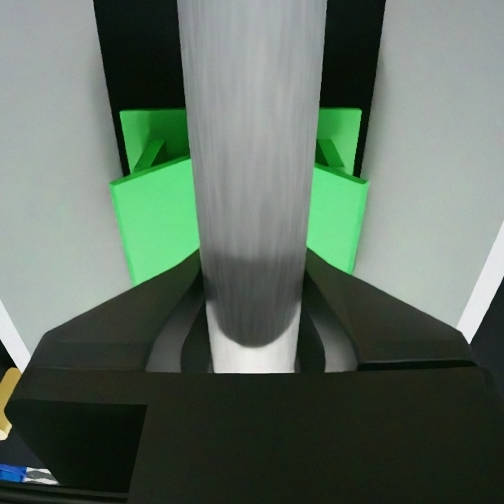

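>>> {"op": "execute_actions", "data": {
  "actions": [
    {"arm1":{"joints":{"joint2_rad":1.225,"joint3_rad":1.4,"joint4_rad":-1.655}},"arm4":{"joints":{"joint1_rad":-0.44,"joint6_rad":1.161}}}
  ],
  "cameras": []
}}

>>> {"op": "execute_actions", "data": {
  "actions": [
    {"arm1":{"joints":{"joint2_rad":0.5,"joint3_rad":0.95}},"arm4":{"joints":{"joint2_rad":1.349,"joint3_rad":1.52,"joint4_rad":-1.66}}}
  ],
  "cameras": ["arm4_cam_wrist","cam_high"]
}}

Scene clock: 39.43 s.
arm1.joint_positions: joint1_rad=+0.327 joint2_rad=+1.229 joint3_rad=+1.366 joint4_rad=-1.643 joint5_rad=-0.002 joint6_rad=+1.859 gripper_m=+0.065
arm1.joint_status: all done
arm1.hand: x=-0.5309 y=+0.0136 z=+1.0846 quat_wxyz=(-0.029, -0.999, -0.015, -0.012) (m; scene frame)
arm2.joint_positions: joint1_rad=+0.375 joint2_rad=+1.402 joint3_rad=+1.145 joint4_rad=-1.310 joint5_rad=+0.001 joint6_rad=+1.909 gripper_m=+0.022
arm2.joint_status: not commanded
arm2.hand: x=-0.7810 y=+0.0195 z=+0.9761 quat_wxyz=(+0.001, +0.014, -1.000, -0.002) (m; scene frame)
arm3.joint_positions: joint1_rad=-1.023 joint2_rad=+1.999 joint3_rad=+1.944 joint4_rad=-1.502 joint5_rad=+0.001 joint6_rad=+0.470 gripper_m=+0.024
arm3.joint_status: not commanded
arm3.hand: x=+0.0873 y=+0.0528 z=+1.0008 quat_wxyz=(-0.003, -1.000, -0.013, +0.001) (m; scene frame)
arm4.joint_positions: joint1_rad=-0.436 joint2_rad=+0.406 joint3_rad=+0.998 joint4_rad=-1.641 joint5_rad=-0.002 joint6_rad=+1.173 gripper_m=+0.065
arm4.joint_status: all done
arm4.hand: x=+0.7019 y=-0.2231 z=+1.1115 quat_wxyz=(-0.095, -0.012, -0.966, -0.239) (m; scene frame)
pictures: none
No camera images: the call's "cameras" was empty. Leave "cameras" out to get every camera's image.

Scene clock: 41.10 s.
arm1.joint_positions: joint1_rad=+0.327 joint2_rad=+0.503 joint3_rad=+0.950 joint4_rad=-1.647 joint5_rad=-0.002 joint6_rad=+1.859 gripper_m=+0.065
arm1.joint_status: all done
arm1.hand: x=-0.5924 y=+0.2008 z=+1.0767 quat_wxyz=(-0.175, -0.983, -0.014, -0.058) (m; scene frame)
arm2.joint_positions: joint1_rad=+0.375 joint2_rad=+1.402 joint3_rad=+1.145 joint4_rad=-1.310 joint5_rad=+0.001 joint6_rad=+1.909 gripper_m=+0.022
arm2.joint_status: not commanded
arm2.hand: x=-0.7810 y=+0.0195 z=+0.9761 quat_wxyz=(+0.001, +0.014, -1.000, -0.002) (m; scene frame)
arm3.joint_positions: joint1_rad=-1.023 joint2_rad=+1.999 joint3_rad=+1.944 joint4_rad=-1.502 joint5_rad=+0.001 joint6_rad=+0.470 gripper_m=+0.024
arm3.joint_status: not commanded
arm3.hand: x=+0.0873 y=+0.0528 z=+1.0008 quat_wxyz=(-0.003, -1.000, -0.013, +0.001) (m; scene frame)
arm4.joint_positions: joint1_rad=-0.436 joint2_rad=+1.358 joint3_rad=+1.485 joint4_rad=-1.657 joint5_rad=-0.002 joint6_rad=+1.171 gripper_m=+0.065
arm4.joint_status: all done
arm4.hand: x=+0.8059 y=+0.0116 z=+1.0861 quat_wxyz=(+0.000, -0.010, -1.000, -0.021) (m; scene frame)
pictures: arm4_cam_wrist, cam_high
camera_calibration (this result's frames):
arm4_cam_wrist: T_world_to_cam=[[-0.017922, -0.999126, -0.0377697, 0.0675207], [-0.803632, -0.00808002, 0.595071, 0.00665017], [-0.594856, 0.0410178, -0.802785, 1.47569], [0, 0, 0, 1]] pos_world=[0.884375, 0.00698605, 1.18325]
Images, in order (width x height): arm4_cam_wrist 504x504, cam_high 504x504.

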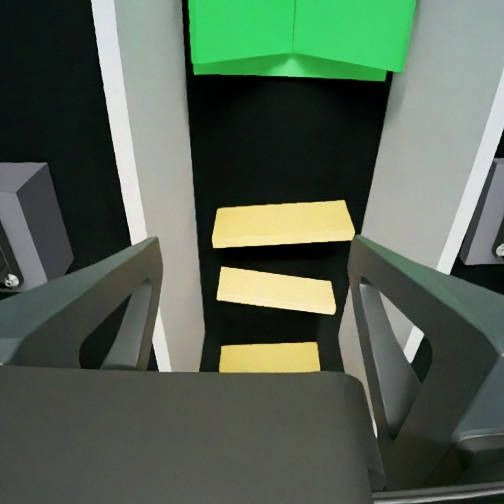

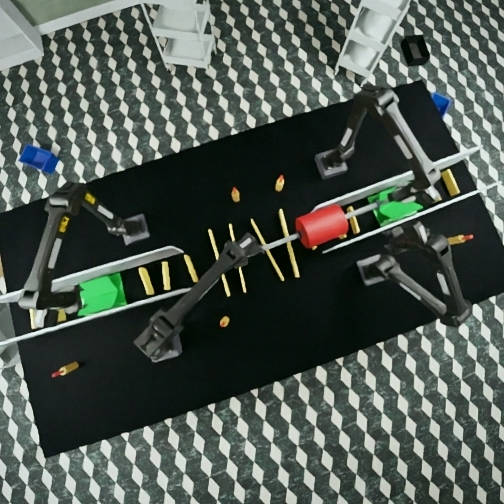

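>>> {"op": "execute_actions", "data": {
  "actions": [
    {"arm1":{"joints":{"joint1_rad":1.1,"joint2_rad":0.4}},"arm4":{"joints":{"joint2_rad":0.4,"joint3_rad":1.0}},"arm2":{"joints":{"joint1_rad":0.05,"joint2_rad":1.315,"joint3_rad":1.12,"joint4_rad":-1.303,"joint6_rad":1.597}},"arm3":{"joints":{"joint1_rad":-0.888,"joint2_rad":1.695,"joint3_rad":1.58,"joint4_rad":-1.379,"joint6_rad":0.62}}}
  ],
  "cameras": []
}}

>>> {"op": "execute_actions", "data": {
  "actions": [
    {"arm2":{"joints":{"joint1_rad":-0.262,"joint2_rad":1.365,"joint3_rad":1.215,"joint4_rad":-1.3,"joint6_rad":1.308}},"arm3":{"joints":{"joint1_rad":-0.705,"joint2_rad":1.49,"joint3_rad":1.325,"joint4_rad":-1.331,"joint6_rad":0.825}}}
  ],
  "cameras": ["arm3_cam_wrist","arm2_cam_wrist","cam_high"]
}}

Scene clock: 44.20 s.
arm1.joint_positions: joint1_rad=+1.094 joint2_rad=+0.398 joint3_rad=+0.947 joint4_rad=-1.647 joint5_rad=-0.001 joint6_rad=+1.859 gripper_m=+0.065
arm1.joint_status: all done
arm1.hand: x=-0.5204 y=+0.2849 z=+1.0887 quat_wxyz=(-0.180, -0.896, -0.376, -0.151) (m; scene frame)
arm2.joint_positions: joint1_rad=+0.050 joint2_rad=+1.354 joint3_rad=+1.094 joint4_rad=-1.308 joint5_rad=+0.005 joint6_rad=+1.612 gripper_m=+0.022
arm2.joint_status: all done
arm2.hand: x=-0.6542 y=+0.0262 z=+0.9745 quat_wxyz=(-0.002, +0.000, -1.000, -0.001) (m; scene frame)
arm3.joint_positions: joint1_rad=-0.880 joint2_rad=+1.737 joint3_rad=+1.565 joint4_rad=-1.393 joint5_rad=-0.004 joint6_rad=+0.632 gripper_m=+0.024
arm3.joint_status: all done
arm3.hand: x=+0.2134 y=+0.0343 z=+1.0039 quat_wxyz=(-0.003, -1.000, -0.003, -0.005) (m; scene frame)
arm4.joint_positions: joint1_rad=-0.436 joint2_rad=+0.397 joint3_rad=+1.005 joint4_rad=-1.657 joint5_rad=-0.002 joint6_rad=+1.171 gripper_m=+0.065
arm4.joint_status: all done
arm4.hand: x=+0.6998 y=-0.2280 z=+1.1136 quat_wxyz=(-0.095, -0.011, -0.966, -0.238) (m; scene frame)
pictures: none
No camera images: the call's "cameras" was empty. Leave "cameras" out to get every camera's image.

Scene clock: 45.27 s.
arm1.joint_positions: joint1_rad=+1.094 joint2_rad=+0.398 joint3_rad=+0.947 joint4_rad=-1.647 joint5_rad=-0.001 joint6_rad=+1.859 gripper_m=+0.065
arm1.joint_status: not commanded
arm1.hand: x=-0.5204 y=+0.2849 z=+1.0887 quat_wxyz=(-0.180, -0.896, -0.376, -0.151) (m; scene frame)
arm2.joint_positions: joint1_rad=-0.262 joint2_rad=+1.384 joint3_rad=+1.127 joint4_rad=-1.303 joint5_rad=+0.007 joint6_rad=+1.318 gripper_m=+0.022
arm2.joint_status: all done
arm2.hand: x=-0.5340 y=+0.0256 z=+0.9757 quat_wxyz=(-0.004, -0.009, -1.000, -0.004) (m; scene frame)
arm3.joint_positions: joint1_rad=-0.692 joint2_rad=+1.529 joint3_rad=+1.308 joint4_rad=-1.333 joint5_rad=-0.002 joint6_rad=+0.837 gripper_m=+0.024
arm3.joint_status: all done
arm3.hand: x=+0.3327 y=+0.0184 z=+1.0060 quat_wxyz=(-0.007, -1.000, +0.005, -0.001) (m; scene frame)
arm4.joint_positions: joint1_rad=-0.436 joint2_rad=+0.397 joint3_rad=+1.005 joint4_rad=-1.657 joint5_rad=-0.002 joint6_rad=+1.171 gripper_m=+0.065
arm4.joint_status: not commanded
arm4.hand: x=+0.6998 y=-0.2280 z=+1.1136 quat_wxyz=(-0.095, -0.011, -0.966, -0.238) (m; scene frame)
pictures: arm2_cam_wrist, arm3_cam_wrist, cam_high
camera_calibration (this result's frames):
arm2_cam_wrist: T_world_to_cam=[[-0.0236156, -0.999653, -0.0117049, 0.0255671], [-0.805097, 0.0120758, 0.59302, -1.00597], [-0.592673, 0.0234281, -0.805103, 0.589216], [0, 0, 0, 1]] pos_world=[-0.460089, 0.0239019, 1.07124]
arm3_cam_wrist: T_world_to_cam=[[-0.00133968, 0.999625, -0.0273405, 0.00902883], [0.807681, 0.0172022, 0.589369, -0.855599], [0.589619, -0.0212928, -0.807401, 0.745225], [0, 0, 0, 1]] pos_world=[0.251664, 0.0215607, 1.10621]
Images, in order (width x height): arm2_cam_wrist 504x504, arm3_cam_wrist 504x504, cam_high 504x504.

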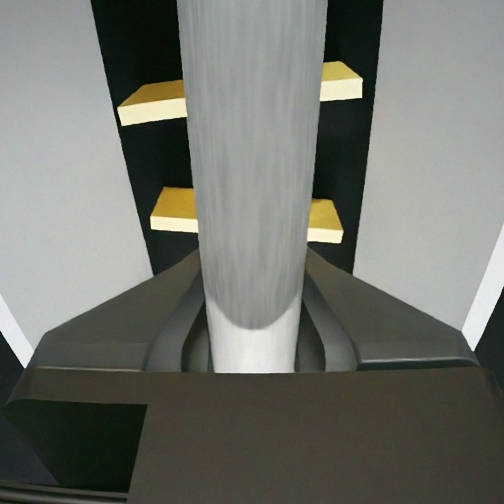

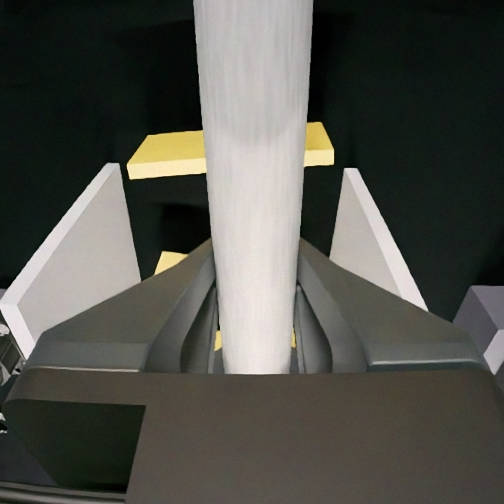

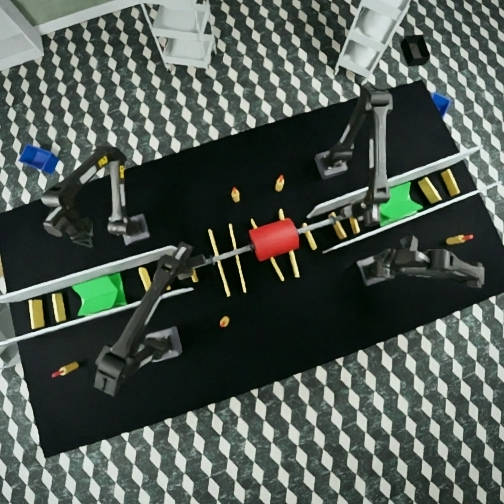

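>>> {"op": "execute_actions", "data": {
  "actions": [
    {"arm2":{"joints":{"joint1_rad":-0.53,"joint2_rad":1.48,"joint3_rad":1.33,"joint4_rad":-1.308,"joint6_rad":1.068}},"arm3":{"joints":{"joint1_rad":-0.44,"joint2_rad":1.378,"joint3_rad":1.2,"joint4_rad":-1.325,"joint6_rad":1.125}}}
  ],
  "cameras": ["arm3_cam_wrist"]
}}

Scene clock: 46.67 s.
arm1.joint_positions: joint1_rad=+1.094 joint2_rad=+0.398 joint3_rad=+0.947 joint4_rad=-1.647 joint5_rad=-0.001 joint6_rad=+1.859 gripper_m=+0.065
arm1.joint_status: not commanded
arm1.hand: x=-0.5204 y=+0.2849 z=+1.0887 quat_wxyz=(-0.180, -0.896, -0.376, -0.151) (m; scene frame)
arm2.joint_positions: joint1_rad=-0.536 joint2_rad=+1.505 joint3_rad=+1.247 joint4_rad=-1.307 joint5_rad=+0.007 joint6_rad=+1.073 gripper_m=+0.022
arm2.joint_status: all done
arm2.hand: x=-0.4130 y=+0.0220 z=+0.9731 quat_wxyz=(-0.004, -0.023, -1.000, -0.001) (m; scene frame)
arm3.joint_positions: joint1_rad=-0.424 joint2_rad=+1.424 joint3_rad=+1.183 joint4_rad=-1.325 joint5_rad=-0.005 joint6_rad=+1.131 gripper_m=+0.024
arm3.joint_status: all done
arm3.hand: x=+0.4527 y=-0.0106 z=+1.0032 quat_wxyz=(-0.003, -1.000, +0.018, -0.007) (m; scene frame)
arm4.joint_positions: joint1_rad=-0.436 joint2_rad=+0.397 joint3_rad=+1.005 joint4_rad=-1.657 joint5_rad=-0.002 joint6_rad=+1.171 gripper_m=+0.065
arm4.joint_status: not commanded
arm4.hand: x=+0.6998 y=-0.2280 z=+1.1136 quat_wxyz=(-0.095, -0.011, -0.966, -0.238) (m; scene frame)
pictures: arm3_cam_wrist
camera_calibration (this result's frames):
arm3_cam_wrist: T_world_to_cam=[[0.0251321, 0.999499, -0.0192407, 0.0180333], [0.800177, -0.00857571, 0.599702, -0.957639], [0.599237, -0.0304677, -0.799992, 0.659762], [0, 0, 0, 1]] pos_world=[0.370474, -0.00613527, 1.10245]
Images, in order (width x height): arm3_cam_wrist 504x504.

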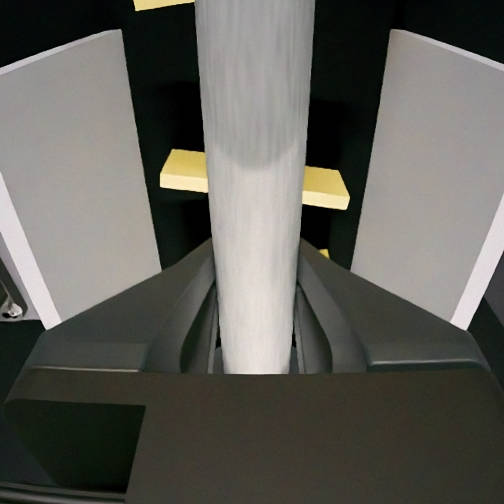

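>>> {"op": "execute_actions", "data": {
  "actions": [
    {"arm4":{"joints":{"joint1_rad":0.29,"joint6_rad":1.92}},"arm2":{"joints":{"joint1_rad":-0.74,"joint2_rad":1.648,"joint3_rad":1.535,"joint4_rad":-1.345,"joint6_rad":0.855}},"arm3":{"joints":{"joint1_rad":-0.138,"joint2_rad":1.29,"joint3_rad":1.125,"joint4_rad":-1.33,"joint6_rad":1.432}}}
  ],
  "cameras": []
}}

>>> {"op": "execute_actions", "data": {
  "actions": [
    {"arm2":{"joints":{"joint1_rad":-0.885,"joint2_rad":1.85,"joint3_rad":1.815,"joint4_rad":-1.425,"joint6_rad":0.712}},"arm3":{"joints":{"joint1_rad":0.16,"joint6_rad":1.73}}}
  ],
  "cameras": ["arm3_cam_wrist","cam_high"]
}}

Scene clock: 50.30 s.
arm1.joint_positions: joint1_rad=+1.094 joint2_rad=+0.398 joint3_rad=+0.947 joint4_rad=-1.647 joint5_rad=-0.001 joint6_rad=+1.859 gripper_m=+0.065
arm1.joint_status: not commanded
arm1.hand: x=-0.5204 y=+0.2849 z=+1.0887 quat_wxyz=(-0.180, -0.896, -0.376, -0.151) (m; scene frame)
arm2.joint_positions: joint1_rad=-0.750 joint2_rad=+1.674 joint3_rad=+1.446 joint4_rad=-1.339 joint5_rad=+0.010 joint6_rad=+0.857 gripper_m=+0.022
arm2.joint_status: all done
arm2.hand: x=-0.2936 y=+0.0125 z=+0.9716 quat_wxyz=(-0.005, -0.022, -1.000, +0.002) (m; scene frame)
arm3.joint_positions: joint1_rad=-0.127 joint2_rad=+1.335 joint3_rad=+1.104 joint4_rad=-1.332 joint5_rad=-0.007 joint6_rad=+1.427 gripper_m=+0.024
arm3.joint_status: all done
arm3.hand: x=+0.5724 y=-0.0172 z=+1.0080 quat_wxyz=(-0.004, -1.000, +0.017, -0.009) (m; scene frame)
arm4.joint_positions: joint1_rad=+0.285 joint2_rad=+0.397 joint3_rad=+1.005 joint4_rad=-1.657 joint5_rad=-0.002 joint6_rad=+1.908 gripper_m=+0.065
arm4.joint_status: all done
arm4.hand: x=+0.6048 y=-0.2224 z=+1.1149 quat_wxyz=(+0.088, -0.018, -0.965, -0.246) (m; scene frame)
pictures: none
No camera images: the call's "cameras" was empty. Leave "cameras" out to get every camera's image.

Scene clock: 51.33 s.
arm1.joint_positions: joint1_rad=+1.094 joint2_rad=+0.398 joint3_rad=+0.947 joint4_rad=-1.647 joint5_rad=-0.001 joint6_rad=+1.859 gripper_m=+0.065
arm1.joint_status: not commanded
arm1.hand: x=-0.5204 y=+0.2849 z=+1.0887 quat_wxyz=(-0.180, -0.896, -0.376, -0.151) (m; scene frame)
arm2.joint_positions: joint1_rad=-0.893 joint2_rad=+1.884 joint3_rad=+1.726 joint4_rad=-1.419 joint5_rad=+0.010 joint6_rad=+0.712 gripper_m=+0.022
arm2.joint_status: all done
arm2.hand: x=-0.1844 y=+0.0073 z=+0.9671 quat_wxyz=(-0.001, -0.021, -1.000, +0.006) (m; scene frame)
arm3.joint_positions: joint1_rad=+0.168 joint2_rad=+1.335 joint3_rad=+1.104 joint4_rad=-1.332 joint5_rad=-0.008 joint6_rad=+1.720 gripper_m=+0.024
arm3.joint_status: all done
arm3.hand: x=+0.6820 y=-0.0204 z=+1.0093 quat_wxyz=(-0.003, -1.000, +0.017, -0.011) (m; scene frame)
arm4.joint_positions: joint1_rad=+0.285 joint2_rad=+0.397 joint3_rad=+1.005 joint4_rad=-1.657 joint5_rad=-0.002 joint6_rad=+1.908 gripper_m=+0.065
arm4.joint_status: not commanded
arm4.hand: x=+0.6048 y=-0.2224 z=+1.1149 quat_wxyz=(+0.089, -0.018, -0.965, -0.246) (m; scene frame)
pictures: arm3_cam_wrist, cam_high
camera_calibration (this result's frames):
arm3_cam_wrist: T_world_to_cam=[[0.0229287, 0.999545, -0.0195823, 0.0239528], [0.796543, -0.0064282, 0.604547, -1.14722], [0.604146, -0.0294596, -0.796329, 0.519931], [0, 0, 0, 1]] pos_world=[0.599146, -0.0159995, 1.10805]
Images, in order (width x height): arm3_cam_wrist 504x504, cam_high 504x504.

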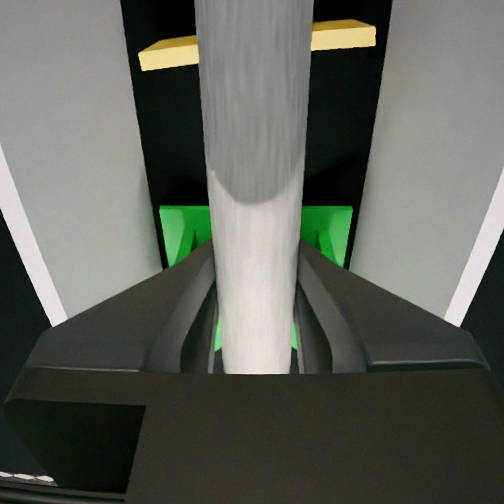

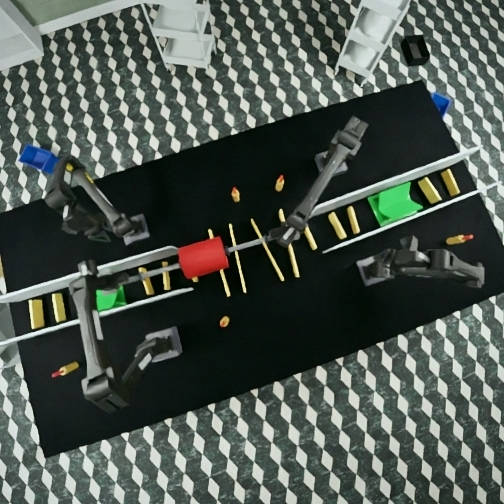

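>>> {"op": "execute_actions", "data": {
  "actions": [
    {"arm2":{"joints":{"joint1_rad":-0.97,"joint2_rad":2.045,"joint3_rad":2.14,"joint4_rad":-1.545,"joint6_rad":0.627}},"arm3":{"joints":{"joint1_rad":0.388,"joint2_rad":1.385,"joint3_rad":1.235,"joint4_rad":-1.335,"joint6_rad":1.96}},"arm4":{"joints":{"joint2_rad":0.9,"joint3_rad":1.2}}}
  ],
  "cameras": ["arm2_cam_wrist","arm3_cam_wrist"]
}}

Scene clock: 55.43 s.
arm1.joint_positions: joint1_rad=+1.094 joint2_rad=+0.398 joint3_rad=+0.947 joint4_rad=-1.647 joint5_rad=-0.001 joint6_rad=+1.859 gripper_m=+0.065
arm1.joint_status: not commanded
arm1.hand: x=-0.5204 y=+0.2849 z=+1.0887 quat_wxyz=(-0.180, -0.896, -0.376, -0.151) (m; scene frame)
arm2.joint_positions: joint1_rad=-0.979 joint2_rad=+2.087 joint3_rad=+2.046 joint4_rad=-1.534 joint5_rad=+0.001 joint6_rad=+0.622 gripper_m=+0.022
arm2.joint_status: joint3_rad time_out (moved +0.320 of +0.414); the others done
arm2.on_its_own: joint3_rad reads +2.046 and still pushes toward +2.140 since a time_out
arm2.hand: x=-0.0983 y=+0.0067 z=+0.9679 quat_wxyz=(+0.002, -0.019, -1.000, +0.002) (m; scene frame)
arm3.joint_positions: joint1_rad=+0.394 joint2_rad=+1.406 joint3_rad=+1.141 joint4_rad=-1.332 joint5_rad=-0.004 joint6_rad=+1.944 gripper_m=+0.024
arm3.joint_status: joint3_rad time_out (moved +0.037 of +0.131); the others done
arm3.on_its_own: joint3_rad reads +1.141 and still pushes toward +1.235 since a time_out
arm3.hand: x=+0.7685 y=-0.0162 z=+0.9984 quat_wxyz=(+0.013, -1.000, +0.015, -0.003) (m; scene frame)
arm4.joint_positions: joint1_rad=+0.285 joint2_rad=+0.906 joint3_rad=+1.175 joint4_rad=-1.657 joint5_rad=-0.002 joint6_rad=+1.909 gripper_m=+0.065
arm4.joint_status: all done
arm4.hand: x=+0.5690 y=-0.1082 z=+1.1017 quat_wxyz=(+0.036, -0.018, -0.995, -0.088) (m; scene frame)
pictures: arm2_cam_wrist, arm3_cam_wrist
camera_calibration (this result's frames):
arm2_cam_wrist: T_world_to_cam=[[-0.0446246, -0.999004, -0.0000469576, 0.00351725], [-0.797131, 0.0355788, 0.602758, -0.659188], [-0.602155, 0.0269353, -0.797924, 0.833709], [0, 0, 0, 1]] pos_world=[-0.0232799, 0.0045107, 1.06257]
arm3_cam_wrist: T_world_to_cam=[[0.0197985, 0.999719, 0.0130377, -0.0125671], [0.805279, -0.0236738, 0.592423, -1.20435], [0.592565, -0.0012301, -0.805522, 0.477592], [0, 0, 0, 1]] pos_world=[0.687084, -0.0153606, 1.09836]
Images, in order (width x height): arm2_cam_wrist 504x504, arm3_cam_wrist 504x504.

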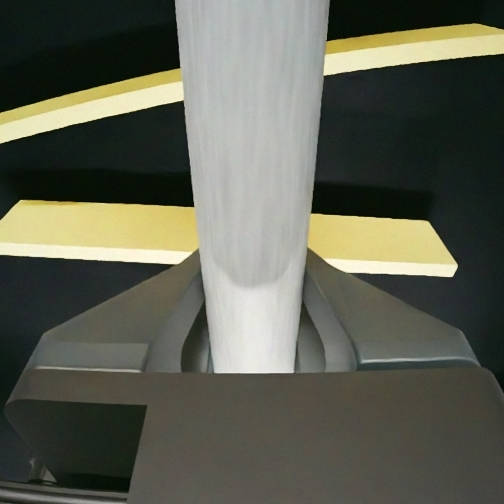

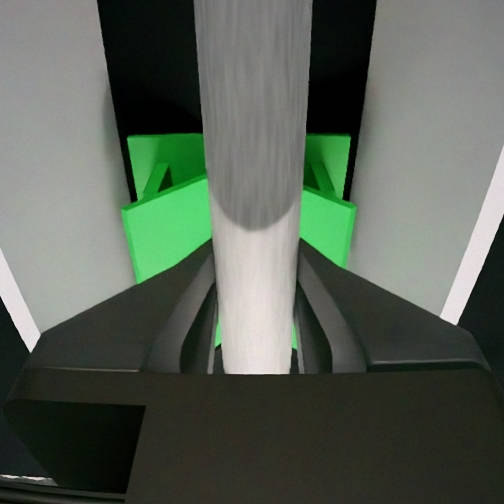

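>>> {"op": "execute_actions", "data": {
  "actions": [
    {"arm4":{"joints":{"joint1_rad":0.325,"joint2_rad":1.3,"joint3_rad":1.45,"joint6_rad":1.95}}}
  ],
  "cameras": ["arm4_cam_wrist"]
}}

Scene clock: 57.00 s.
arm1.joint_positions: joint1_rad=+1.094 joint2_rad=+0.398 joint3_rad=+0.947 joint4_rad=-1.647 joint5_rad=-0.001 joint6_rad=+1.859 gripper_m=+0.065
arm1.joint_status: not commanded
arm1.hand: x=-0.5204 y=+0.2849 z=+1.0887 quat_wxyz=(-0.180, -0.896, -0.376, -0.151) (m; scene frame)
arm2.joint_positions: joint1_rad=-0.979 joint2_rad=+2.087 joint3_rad=+2.046 joint4_rad=-1.534 joint5_rad=+0.001 joint6_rad=+0.622 gripper_m=+0.022
arm2.joint_status: not commanded
arm2.on_its_own: joint3_rad reads +2.046 and still pushes toward +2.140 since a time_out
arm2.hand: x=-0.0983 y=+0.0067 z=+0.9679 quat_wxyz=(+0.002, -0.019, -1.000, +0.002) (m; scene frame)
arm3.joint_positions: joint1_rad=+0.394 joint2_rad=+1.406 joint3_rad=+1.141 joint4_rad=-1.332 joint5_rad=-0.004 joint6_rad=+1.944 gripper_m=+0.024
arm3.joint_status: not commanded
arm3.on_its_own: joint3_rad reads +1.141 and still pushes toward +1.235 since a time_out
arm3.hand: x=+0.7685 y=-0.0162 z=+0.9984 quat_wxyz=(+0.013, -1.000, +0.015, -0.003) (m; scene frame)
arm4.joint_positions: joint1_rad=+0.320 joint2_rad=+1.309 joint3_rad=+1.411 joint4_rad=-1.658 joint5_rad=-0.002 joint6_rad=+1.938 gripper_m=+0.065
arm4.joint_status: all done
arm4.hand: x=+0.5212 y=+0.0010 z=+1.0795 quat_wxyz=(+0.010, -0.015, -1.000, -0.009) (m; scene frame)
pictures: arm4_cam_wrist
camera_calibration (this result's frames):
arm4_cam_wrist: T_world_to_cam=[[-0.029295, -0.999483, -0.0132819, 0.0311106], [-0.79056, 0.0150361, 0.6122, -0.243613], [-0.611684, 0.0284345, -0.790591, 1.29705], [0, 0, 0, 1]] pos_world=[0.601707, -0.00212362, 1.17499]
Images, in order (width x height): arm4_cam_wrist 504x504.

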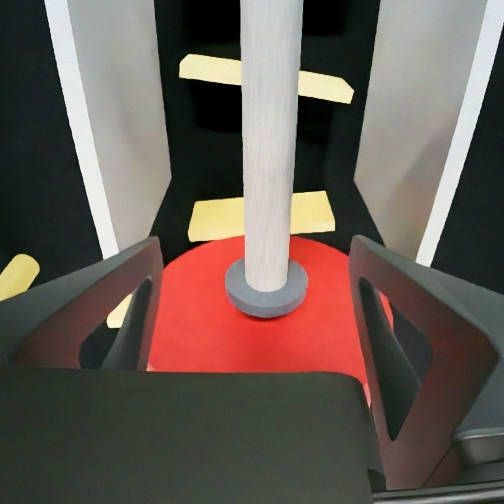

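>>> {"op": "execute_actions", "data": {
  "actions": [
    {"arm4":{"joints":{"joint1_rad":0.305,"joint2_rad":1.285,"joint3_rad":1.165,"joint4_rad":-1.435}}}
  ],
  "cameras": ["arm4_cam_wrist"]
}}

Scene clock: 58.23 s.
arm1.joint_positions: joint1_rad=+1.094 joint2_rad=+0.398 joint3_rad=+0.947 joint4_rad=-1.647 joint5_rad=-0.001 joint6_rad=+1.859 gripper_m=+0.065
arm1.joint_status: not commanded
arm1.hand: x=-0.5204 y=+0.2849 z=+1.0887 quat_wxyz=(-0.180, -0.896, -0.376, -0.151) (m; scene frame)
arm2.joint_positions: joint1_rad=-0.979 joint2_rad=+2.087 joint3_rad=+2.046 joint4_rad=-1.534 joint5_rad=+0.001 joint6_rad=+0.622 gripper_m=+0.022
arm2.joint_status: not commanded
arm2.on_its_own: joint3_rad reads +2.046 and still pushes toward +2.140 since a time_out
arm2.hand: x=-0.0983 y=+0.0067 z=+0.9679 quat_wxyz=(+0.002, -0.019, -1.000, +0.002) (m; scene frame)
arm3.joint_positions: joint1_rad=+0.394 joint2_rad=+1.406 joint3_rad=+1.141 joint4_rad=-1.332 joint5_rad=-0.004 joint6_rad=+1.944 gripper_m=+0.024
arm3.joint_status: not commanded
arm3.on_its_own: joint3_rad reads +1.141 and still pushes toward +1.235 since a time_out
arm3.hand: x=+0.7685 y=-0.0162 z=+0.9984 quat_wxyz=(+0.013, -1.000, +0.015, -0.003) (m; scene frame)
arm4.joint_positions: joint1_rad=+0.312 joint2_rad=+1.284 joint3_rad=+1.162 joint4_rad=-1.447 joint5_rad=-0.002 joint6_rad=+1.938 gripper_m=+0.065
arm4.joint_status: all done
arm4.hand: x=+0.5271 y=-0.0106 z=+0.9930 quat_wxyz=(+0.008, -0.019, -1.000, -0.002) (m; scene frame)
pictures: arm4_cam_wrist
camera_calibration (this result's frames):
arm4_cam_wrist: T_world_to_cam=[[-0.0367292, -0.999325, -0.000708606, 0.00993941], [-0.793043, 0.028716, 0.608489, -0.180729], [-0.608057, 0.0229112, -0.793562, 1.23363], [0, 0, 0, 1]] pos_world=[0.607158, -0.0131415, 1.08894]
Images, in order (width x height): arm4_cam_wrist 504x504.

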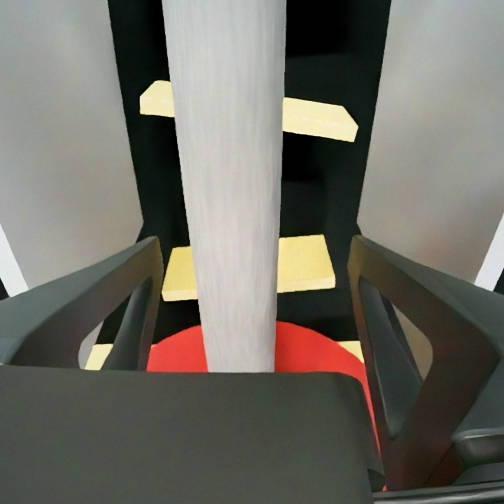

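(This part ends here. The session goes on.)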